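# Raise a tap lever fully with a single-arm gripper robot

## Task

Push the tap's lever up as far as it will go, so that it stays fully raised by itself; a lever that remains up only because the robot is still holding it does not count.

## Robot and tools

Robot: a single seven-joint Kinova Gen3 arm with a two-finger parallel gripper. There is only one arm, so every pose argument is a single row for that arm. Joints from base outward: waist, shoulder, upper arm roll, elbow, forearm roll, wrist pitch, wrist roll. Ranges in rad: shoulder -2.250 to 2.250, elbow -2.580 to 2.580, wrist pitch -2.100 to 2.100; the four roll/waist joints -6.283 to 6.283. The elbow cannot fully straighten.

Frame: the scene frame has its origin on the table surface right under the arm base, +z up, +x forward, +y to the left when facing +x. The base can be slightly tilted against the table. The reported hand position gets less accurate at long reach.

Gripper geometry: fingers extend along the gripper's +z axis and close along its x axis. end_effector_position is the midpoint between the pads; fingertips stick out 17.5 mm past it. Pure rotations pivot about that point, which lies 25 mm off the last joint's axis toward the gripper's -y.

A row is 10 numbers in this order: x, y, z (metres, absolute position in scene frame), qw, qx, qy, qz (absolute orientation quaternion, scalar first, scene frame), then position, force_limit, speed, each between -1 and 1. So the first seven numbers form a pose, not an offset. position: +1 is 50 mm open, about -0.65 brings the pads together, -1 means close until something blocks. force_limit: -1 about 20 N per pad, 0 about 102 N, +1 about 185 N (actual grip may exceed this by roughly 17 %). speed: gap change rate, -1 is 20 mm/s, 0 is 85 mm/s, +1 is 150 mm/s.

Tools:
- execute_actions(actions): a list of actions run one after another. Each action is a list of 1 to 15 rows, one per 1/30 s step; if fewer than 15 rows, the final row is repeated to fill 15 steps. An empty list just reports state and images. A target farther than 0.6 m from the gripper's position at that action's start (measured along the gripper's own axes) is rejected; if the first action fails this against the latest reported state, or any action is malformed, nothing runs. Repeat the desired quaternion in every row rather than copying a possibly drifted reported one.
- move(target, speed, blocking): one row; the gripper follows a straight path from its current pose to that absolute pose. speed is path top speed in m/s, 0.002 to 0.5 (default 0.25); rotation capped at twice that in rad/s. Paths last 0.5 to 10 s and are cut off after 10 s. The path ignores obstacles, the arm lags and may overshoot the speed, especially near full extension. Finger values go out at the start. Faster moves and targets deeper past contact press harder. The extra 'move:' line reports the ending (done, off_target, moving, held, fault), the limits that acted (paced = pose was clipped; held = a check blocked steps, after which motion can jump fast) and distance from target. blocking=false returns after 0.5 s while the arm continues; then use wait or stop before sending further rows or moves.
- wait(seconds): 0 to 10; lets the simulation run while the last command is held; returns early if a running move finishes.
- stop(): brakes a running move; needs stopping room; fingers are not halted.
- zoom_image(camera, region): closer look at cam_head_left, cam_head_right or cam_wrist; region [x0, y0, x1, y1] in pixels, origin top-left, at most 504 by 504.
- read_manual(section): licence texts only; no motion.
- finished_scene(scene): give the current scene number; ends it once the robot has held the last command, and reports success. Irreversible. Ending a reply without any tool call also ends the run.

Controller behaviour: each step the commanded pose is limited to within 70 mm and 16 degrees of the measured pose, then damped inverse kinematics drives the joints, favouring position over orientation. After an action ends, the arm only continues up to that last clipped pose, so far targets need further commands. The 'Hand target' line shows the pose being driven to now. A 'pose unreachable' line means the clearance check (which treats any mount block or post as part of the arm) altered or blocked the command. Joints decelerate together and may not have arrived when a result comes back after a big move.

Results: state with end_effector_position and end_effector_quat_wxyz, joint positions, joint torques (holding torque behind the gear, with per-unit offset, scale and noise; changes at rest indicate contact or load), gripper position_measured in counts (opening mm roughly (250 - position_measured) x 0.202), and object_status: 0 moving, 1 blocked while opening, 2 blocked while closing (a grip), 3 reached target or pads met. Changing position by 0.01 or more is needed before new force_limit or speed apply; a new position resets status to 0 briefly. Fingers re-close automatically if grip is lost, except after gripping with force_limit -1.

Cameras: cam_head_left, cam_head_right, cam_wrist, each 504x504, images returned in that order.

Things to avoid: contact torque reaching a joint's load limit (51.3 N m for the first four joints, 32.3 N m for the last three, held weight included) causes a torque fault: 10 s halt and the rest of the call is dropped. Holding loads heats motors; MOTOR HOT appears from 60 °C and at 75 °C an over-temperature fault lets the arm sag. Avoid slamming into the tap, shoving hard against the lever past its end stop, knocking things over or dropping anything. Approach the lever gently, lift it to its top, then release and back off so it stays up on its own before ending the scene. The robot keeps its last command while you are composing a reply.

Each tool is called after ">>>" as name(argument=value, ...) on one line, values as JSON.

## Session

>>> execute_actions(actions=[])

Scene clock: 0.00 s.
end_effector_position=(+0.1422, -0.3600, +0.2668) position_measured=3 object_status=3 end_effector_quat_wxyz=(-0.145, +0.799, +0.395, -0.429)
Joint positions: [0.614 0.778 0.006 1.467 0.594 1.649 1.375]
Joint velocities: [-0.    -0.    -0.    -0.    -0.    -0.    -0.001]
Joint torques (N m, as the joint torque sensors report them, + toward a larger angle): no reading
Motor temperatures (°C, as the motors report them): [38 35 31 34 39 41 53]
Hand target: +0.142, -0.360, +0.267; -0.145, +0.799, +0.395, -0.429

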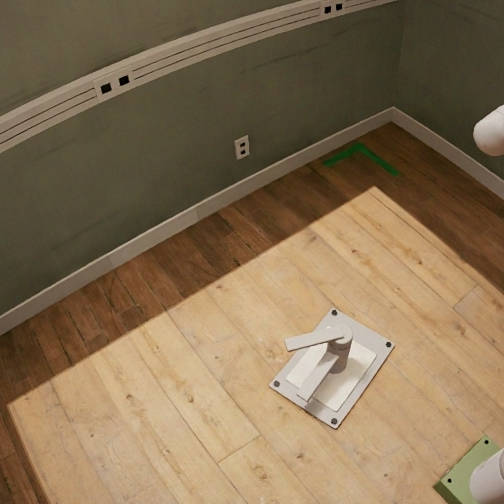

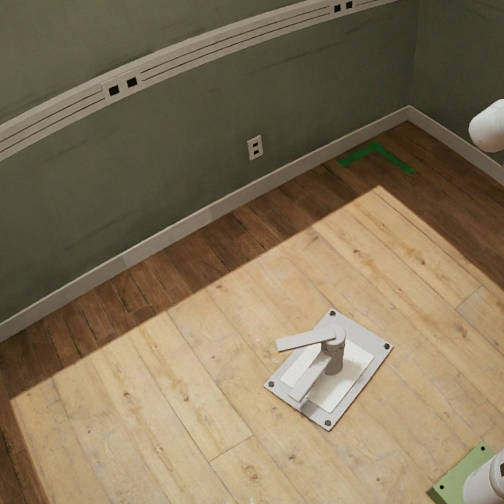

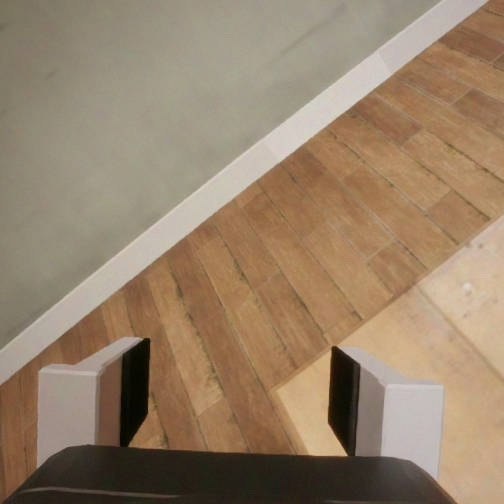

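>>> zoom_image(camera="cam_head_left", region=[250, 280, 504, 504])

>>> zoom_image(camera="cam_head_right", region=[250, 280, 504, 504])

Region (250, 280, 504, 504) of cam_head_left's 504x504 image, scaled by 1.984, with more detail than that image has; it fills the top 444 rows of this view, and the rest is white.

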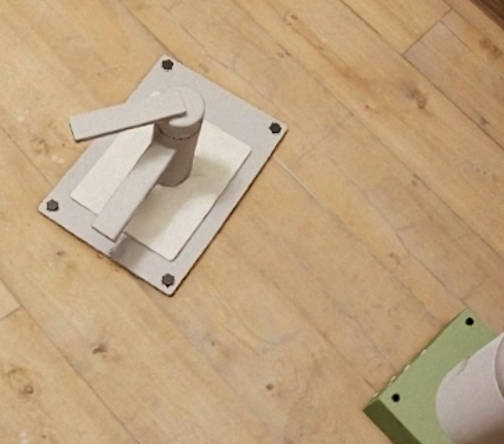

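Region (250, 280, 504, 504) of cam_head_right's 504x504 image, scaled by 1.984, with more detail than that image has; it fills the top 444 rows of this view, and the rest is white.

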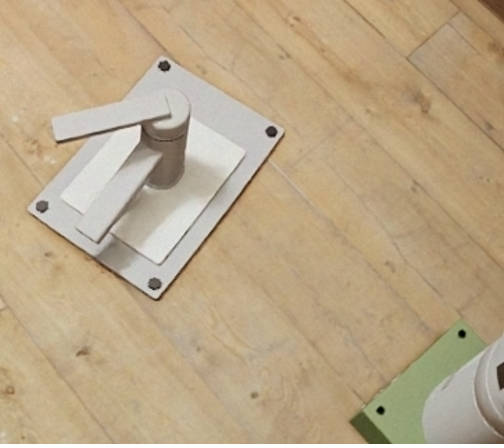

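>>> move(target=[0.38,0.0,0.42,0,0.7071,0.7071,0,1,0,0], speed=0.3)

Scene clock: 15.93 s.
end_effector_position=(+0.3781, -0.0000, +0.4202) position_measured=3 object_status=3 end_effector_quat_wxyz=(-0.001, +0.706, +0.708, -0.001)
Joint positions: [ 0.254  0.229 -0.429  1.358  0.085  1.573  1.434]
Joint velocities: [-0.002 -0.    -0.002 -0.001  0.    -0.    -0.   ]
Joint torques (N m, as the joint torque sensors report them, + toward a larger angle): [  1.05 -13.18  -0.03  -9.13   0.38   0.25  -0.02]
Motor temperatures (°C, as the motors report them): [38 36 31 34 39 41 53]
Hand target: +0.378, +0.000, +0.420; -0.001, +0.706, +0.708, -0.001
Off the commanded pose: 0.002 m, 0 deg.
move: done

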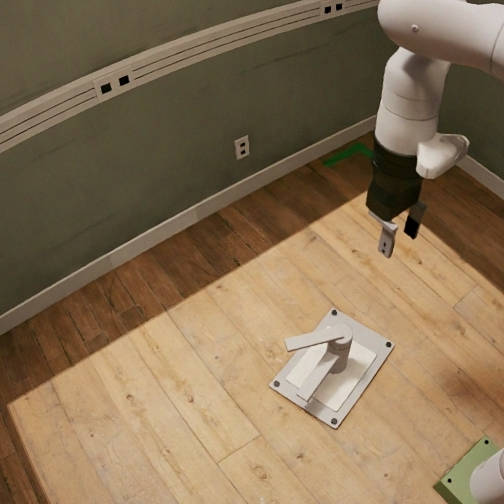

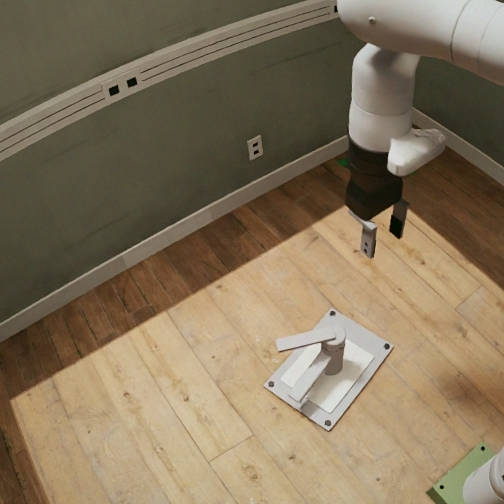

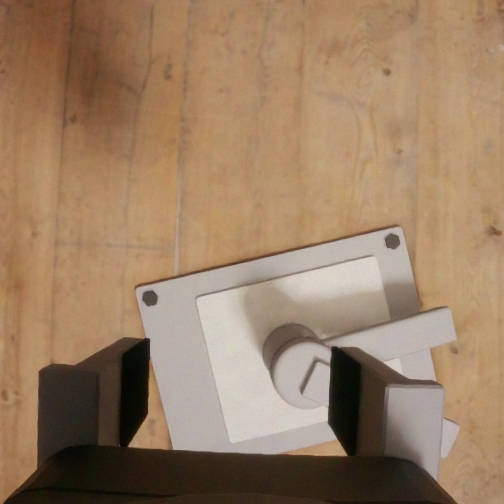

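>>> move(target=[0.50,0.08,0.42,0,0.7071,0.7071,0,1,0,0], speed=0.3)

Scene clock: 24.20 s.
end_effector_position=(+0.4996, +0.0793, +0.4209) position_measured=3 object_status=3 end_effector_quat_wxyz=(+0.000, +0.707, +0.707, +0.000)
Joint positions: [-0.016  0.563 -0.437  0.858  0.224  1.752  1.245]
Joint velocities: [-0.01   0.015 -0.002 -0.011  0.002  0.007  0.   ]
Joint torques (N m, as the joint torque sensors report them, + toward a larger angle): [  0.66 -19.48  -0.79  -9.15   0.06   0.38  -0.06]
Motor temperatures (°C, as the motors report them): [38 36 31 34 39 41 53]
Hand target: +0.500, +0.080, +0.420; -0.000, +0.707, +0.707, +0.000
Off the commanded pose: 0.001 m, 0 deg.
move: done

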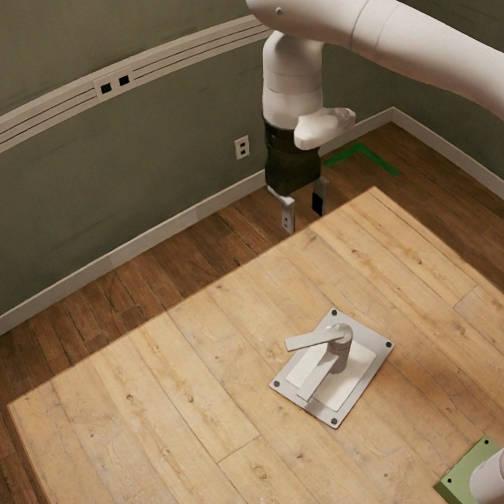

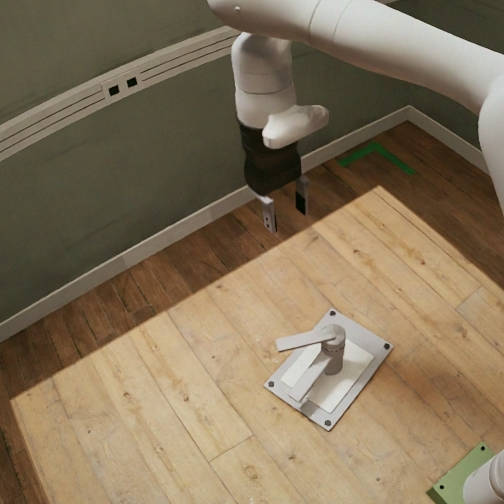

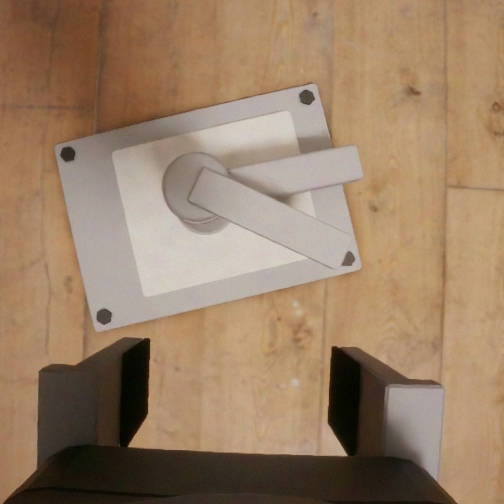

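>>> zoom_image(camera="cam_wrist", region=[150, 110, 390, 310])

>>> zoom_image(camera="cam_head_left", region=[270, 300, 400, 430])

Region (150, 110, 390, 310) of cam_wrist's 504x504 image, scaled by 2.100.

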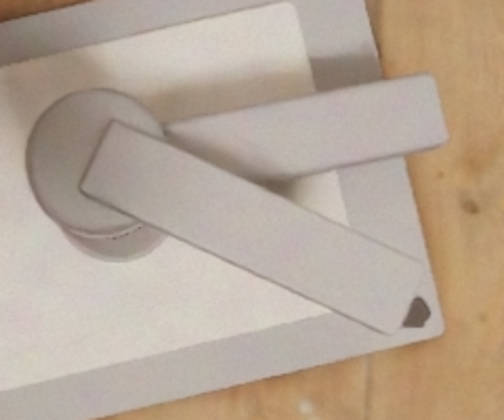

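Region (270, 300, 400, 430) of cam_head_left's 504x504 image, scaled by 3.877, with more detail than that image has.

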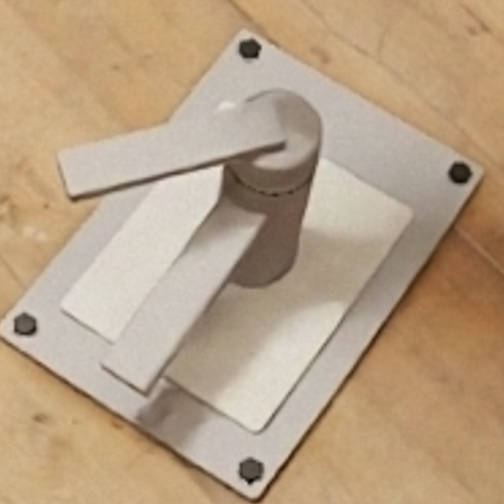

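>>> move(target=[0.451,0.125,0.22,0,0.1908,0.9816,0,1,-0.8,0], speed=0.3)

Scene clock: 48.27 s.
end_effector_position=(+0.4513, +0.1247, +0.2200) position_measured=3 object_status=3 end_effector_quat_wxyz=(+0.000, +0.192, +0.981, -0.001)
Joint positions: [ 0.057  0.599 -0.699  1.555  0.407  1.131  2.052]
Joint velocities: [ 0.003  0.001  0.001  0.002  0.    -0.002  0.002]
Joint torques (N m, as the joint torque sensors report them, + toward a larger angle): [  0.31 -17.99  -2.55  -7.63   0.2   -0.17   0.09]
Motor temperatures (°C, as the motors report them): [38 36 31 34 39 41 53]
Hand target: +0.451, +0.125, +0.220; +0.000, +0.192, +0.981, -0.001
Off the commanded pose: 0.000 m, 0 deg.
move: done

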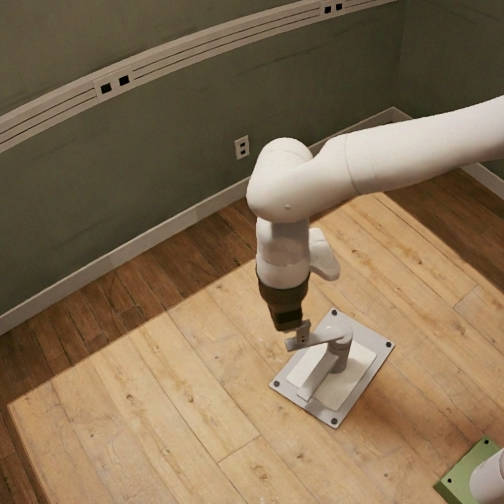

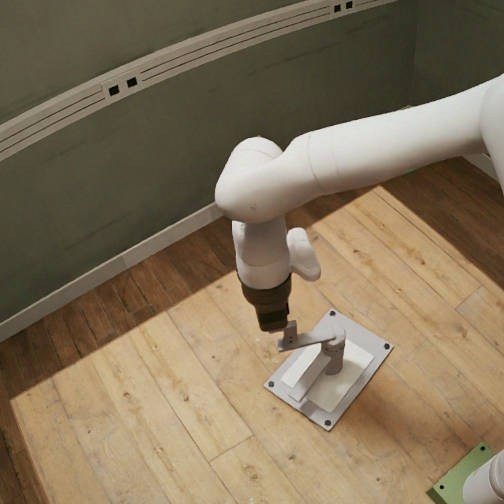

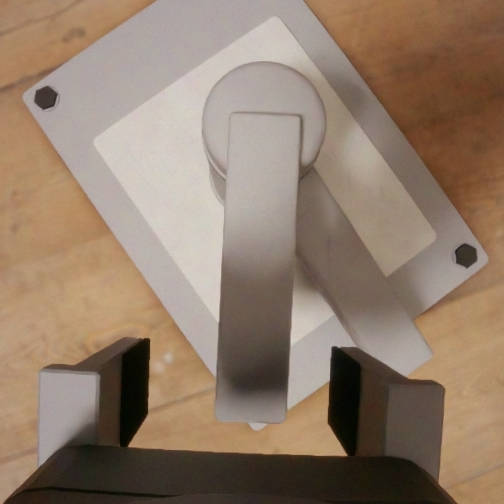

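>>> move(target=[0.4464,0.1269,0.152,0,0.1908,0.9816,0,1,-0.8,0], speed=0.15)

Scene clock: 57.27 s.
end_effector_position=(+0.4467, +0.1267, +0.1521) position_measured=3 object_status=3 end_effector_quat_wxyz=(+0.000, +0.191, +0.982, -0.000)
Joint positions: [ 0.026  0.682 -0.656  1.66   0.481  0.959  1.981]
Joint velocities: [-0.003  0.002  0.     0.002  0.001 -0.002 -0.001]
Joint torques (N m, as the joint torque sensors report them, + toward a larger angle): [  0.99 -17.94  -2.93  -6.41   0.5    0.37  -0.49]
Motor temperatures (°C, as the motors report them): [38 36 31 34 39 41 53]
Hand target: +0.447, +0.127, +0.152; +0.000, +0.191, +0.982, -0.000
Off the commanded pose: 0.000 m, 0 deg.
move: done

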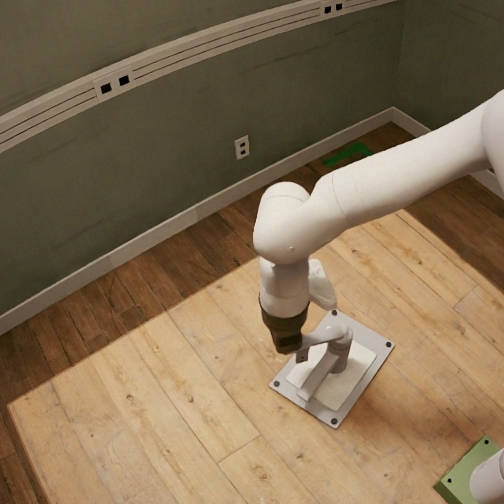

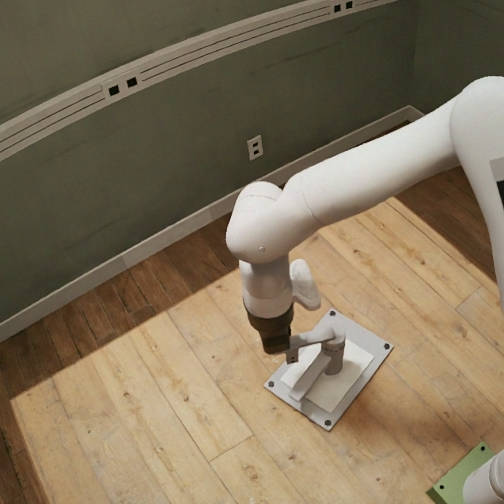

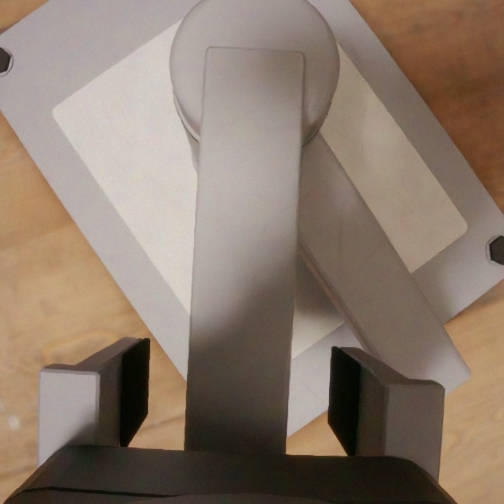

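>>> execute_actions(actions=[[[0.4464,0.1269,0.160,0,0.1908,0.9816,0,0.3,-0.7,0]],[[0.4464,0.1269,0.160,0,0.1908,0.9816,0,-1,-0.7,-0.3]]])

>>> zoom_image(camera="cam_head_left", region=[250, 290, 390, 430])

Scene clock: 62.00 s.
end_effector_position=(+0.4466, +0.1268, +0.1600) position_measured=128 object_status=2 end_effector_quat_wxyz=(+0.000, +0.191, +0.982, +0.000)
Joint positions: [ 0.031  0.67  -0.663  1.652  0.471  0.977  1.989]
Joint velocities: [ 0.002 -0.001 -0.    -0.     0.     0.     0.   ]
Joint torques (N m, as the joint torque sensors report them, + toward a larger angle): [  0.41 -17.94  -2.99  -6.21   0.17   0.42  -0.11]
Motor temperatures (°C, as the motors report them): [38 36 31 34 39 41 53]
Hand target: +0.446, +0.127, +0.160; +0.000, +0.191, +0.982, +0.000
Off the commanded pose: 0.000 m, 0 deg.

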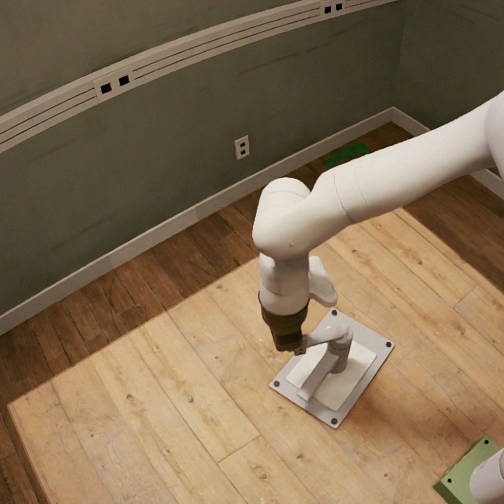

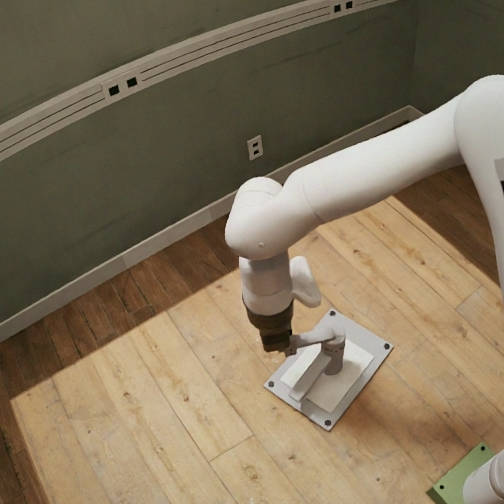

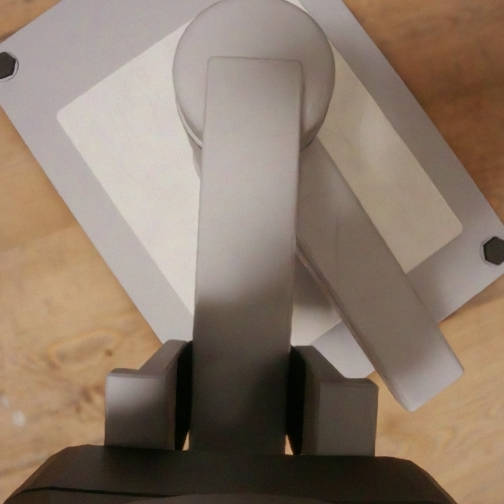

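Region (250, 290, 390, 430) of cam_head_left's 504x504 image, scaled by 3.600, with more detail than that image has.

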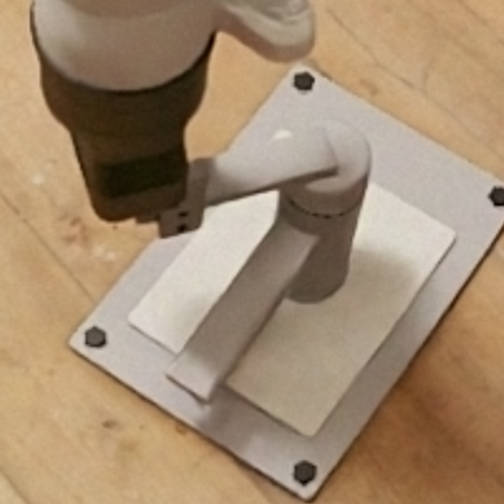

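>>> move(target=[0.4447,0.1228,0.174,0.0166,0.1901,0.9779,0.0856,-1,-0.7,-0.3], speed=0.05)

>>> zoom_image(camera="cam_head_left", region=[250, 290, 390, 430])

Scene clock: 70.80 s.
end_effector_position=(+0.4449, +0.1225, +0.1735) position_measured=128 object_status=2 end_effector_quat_wxyz=(+0.017, +0.190, +0.978, +0.085)
Joint positions: [ 0.227  0.608 -0.767  1.765  0.385  0.814  2.115]
Joint velocities: [ 0.009 -0.003 -0.005  0.004 -0.005 -0.006  0.007]
Joint torques (N m, as the joint torque sensors report them, + toward a larger angle): [ -0.12 -16.36  -3.97  -6.61  -0.35  -0.24  -0.23]
Motor temperatures (°C, as the motors report them): [38 36 31 34 39 41 53]
Hand target: +0.445, +0.123, +0.174; +0.017, +0.190, +0.978, +0.086
Off the commanded pose: 0.001 m, 0 deg.
move: done

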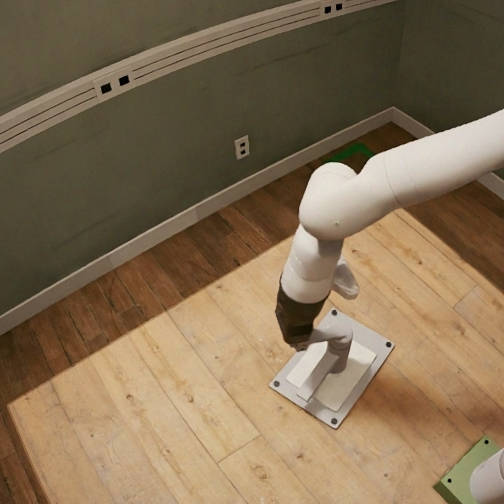

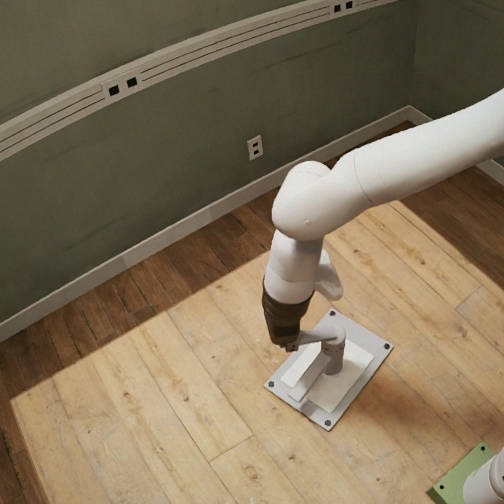

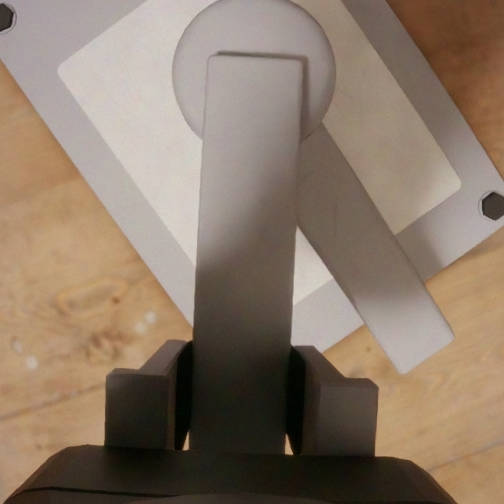

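Region (250, 290, 390, 430) of cam_head_left's 504x504 image, scaled by 3.600, with more detail than that image has.

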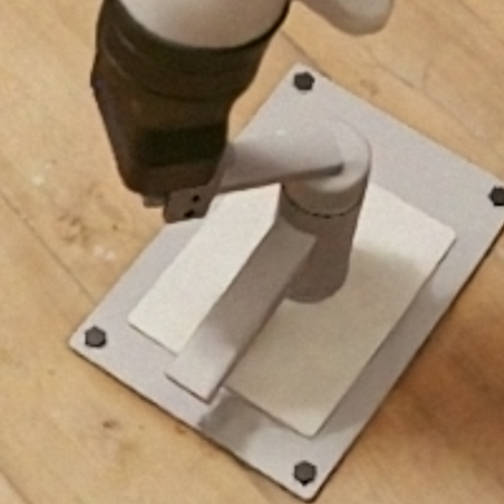

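>>> move(target=[0.4422,0.1166,0.187,0.0331,0.1879,0.9667,0.1704,-1,-0.7,-0.3], speed=0.08)

>>> zoom_image(camera="cam_head_left", region=[250, 290, 390, 430])

Scene clock: 74.97 s.
end_effector_position=(+0.4422, +0.1159, +0.1867) position_measured=128 object_status=2 end_effector_quat_wxyz=(+0.033, +0.188, +0.967, +0.169)
Joint positions: [ 0.466  0.589 -0.909  1.865  0.281  0.672  2.282]
Joint velocities: [ 0.015 -0.    -0.008  0.004 -0.007 -0.005  0.008]
Joint torques (N m, as the joint torque sensors report them, + toward a larger angle): [  0.06 -14.72  -4.83  -6.97  -0.76  -1.07  -0.54]
Motor temperatures (°C, as the motors report them): [38 36 31 34 39 41 53]
Hand target: +0.442, +0.117, +0.187; +0.033, +0.188, +0.967, +0.170
Off the commanded pose: 0.001 m, 0 deg.
move: done

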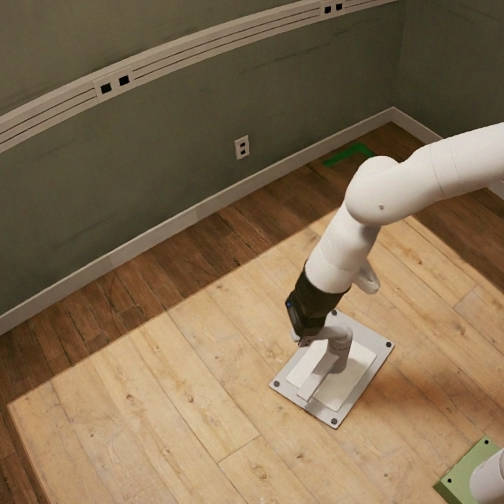

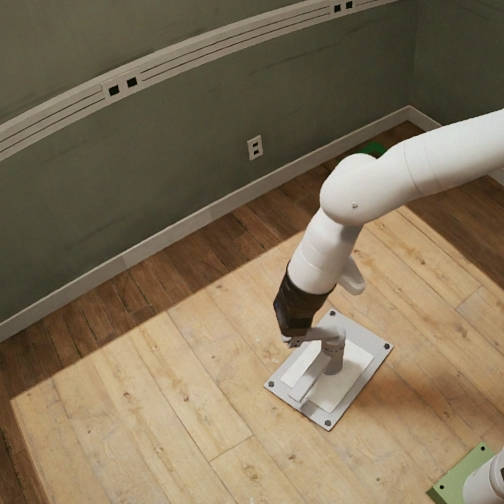

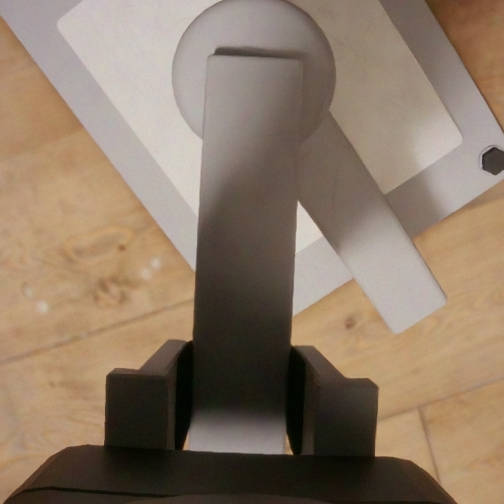

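Region (250, 290, 390, 430) of cam_head_left's 504x504 image, scaled by 3.600, with more detail than that image has.

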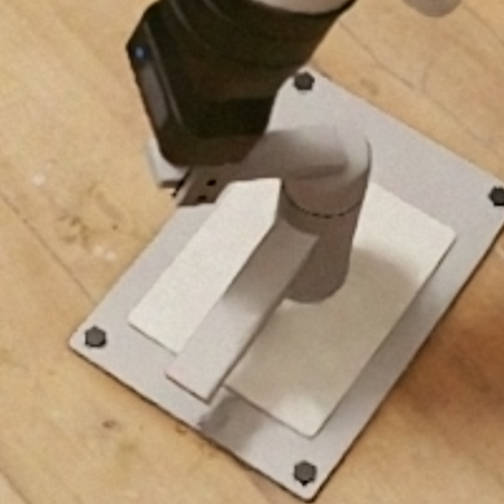

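>>> move(target=[0.4389,0.1084,0.1986,0.0494,0.1843,0.9481,0.2540,-1,-0.7,-0.3], speed=0.08)

>>> zoom_image(camera="cam_head_left", region=[250, 290, 390, 430])

Scene clock: 81.10 s.
end_effector_position=(+0.4380, +0.1122, +0.1925) position_measured=128 object_status=2 end_effector_quat_wxyz=(+0.045, +0.180, +0.949, +0.257)
Joint positions: [ 0.713  0.655 -1.076  1.953  0.197  0.555  2.462]
Joint velocities: [ 0.013  0.008 -0.008  0.003 -0.004 -0.005  0.007]
Joint torques (N m, as the joint torque sensors report them, + toward a larger angle): [  7.43 -25.47  -8.96  -8.42  -3.13   3.46  -1.82]
Motor temperatures (°C, as the motors report them): [38 36 31 34 39 41 53]
Hand target: +0.439, +0.109, +0.198; +0.049, +0.184, +0.948, +0.254
Off the commanded pose: 0.007 m, 1 deg.
move: off_target

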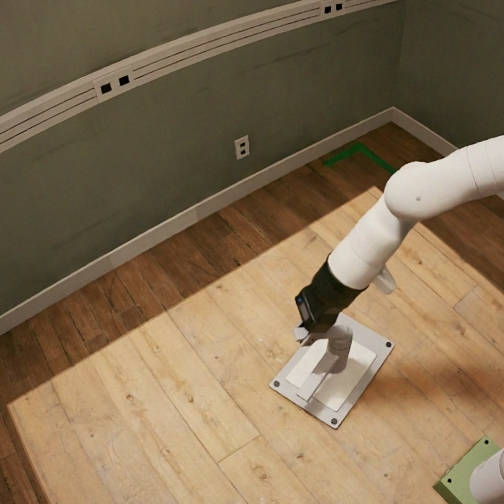

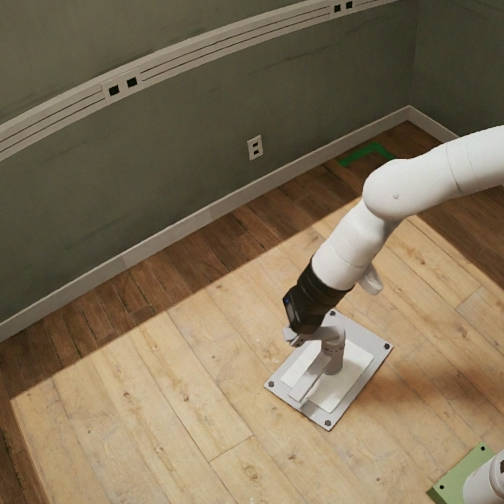

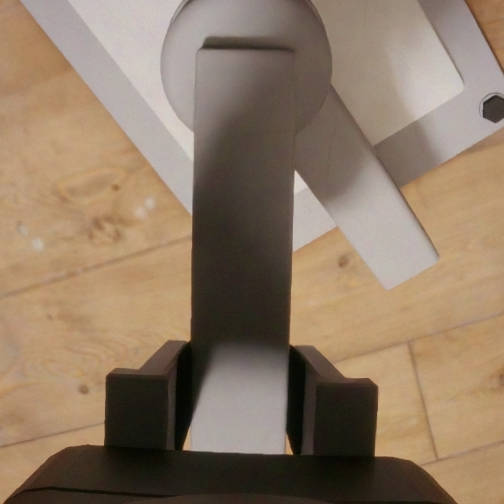

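Region (250, 290, 390, 430) of cam_head_left's 504x504 image, scaled by 3.600, with more detail than that image has.

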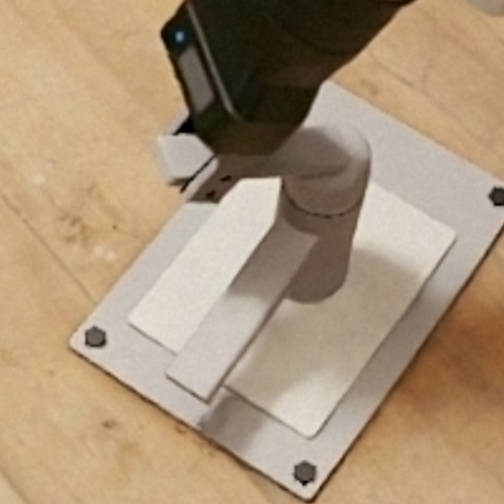

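The lever hit its stop at about 25°. I'll ease the pressure, release it and back away.

>>> execute_actions(actions=[[[0.4395,0.1122,0.1935,0.0494,0.1843,0.9481,0.2540,-1,-0.7,-0.3]],[[0.4395,0.1122,0.1935,0.0494,0.1843,0.9481,0.2540,0.6,-0.7,0]],[[0.434,0.098,0.222,0.0494,0.1843,0.9481,0.2540,0.6,-0.7,0]],[[0.428,0.085,0.25,0.0494,0.1843,0.9481,0.2540,0.6,-0.7,0]]])

>>> zoom_image(camera="cam_head_left", region=[250, 290, 390, 430])

Scene clock: 85.67 s.
end_effector_position=(+0.4278, +0.0857, +0.2498) position_measured=63 object_status=3 end_effector_quat_wxyz=(+0.049, +0.184, +0.948, +0.254)
Joint positions: [ 0.884  0.561 -1.204  1.899  0.103  0.723  2.534]
Joint velocities: [ 0.013 -0.004  0.    -0.001 -0.002  0.002  0.003]
Joint torques (N m, as the joint torque sensors report them, + toward a larger angle): [  0.7  -11.34  -4.64  -7.49  -0.59  -0.82  -0.43]
Motor temperatures (°C, as the motors report them): [38 36 31 34 39 41 53]
Hand target: +0.428, +0.085, +0.250; +0.049, +0.184, +0.948, +0.254
Off the commanded pose: 0.001 m, 0 deg.

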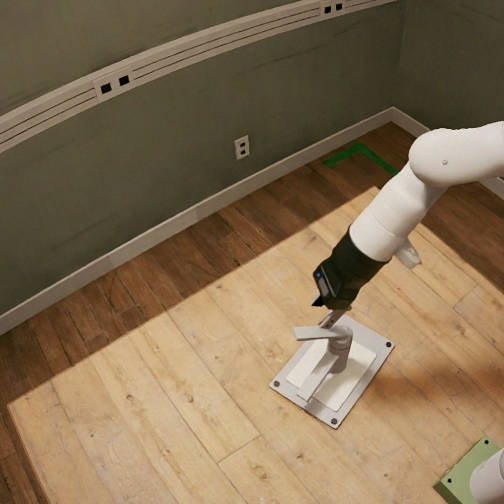

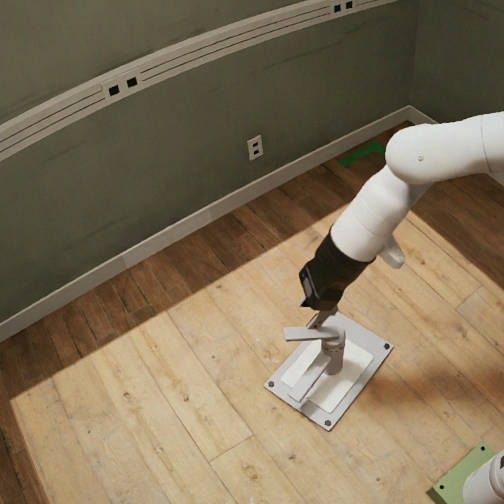

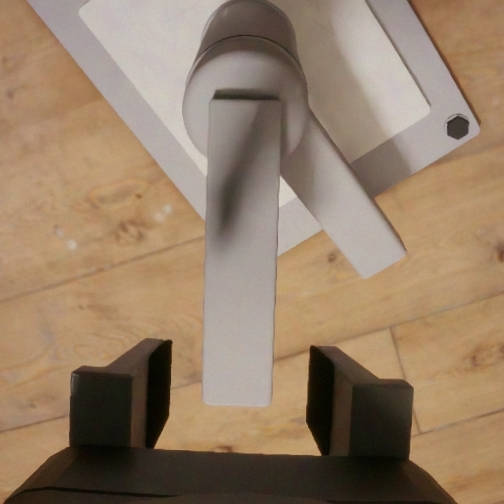

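Region (250, 290, 390, 430) of cam_head_left's 504x504 image, scaled by 3.600, with more detail than that image has.

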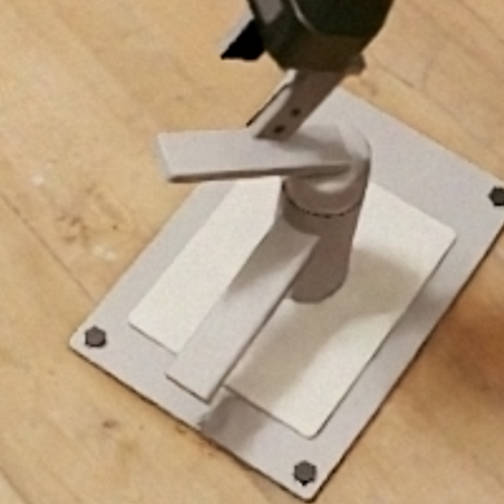

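>>> finished_scene(scene=1)

The scene is finished: the task was done.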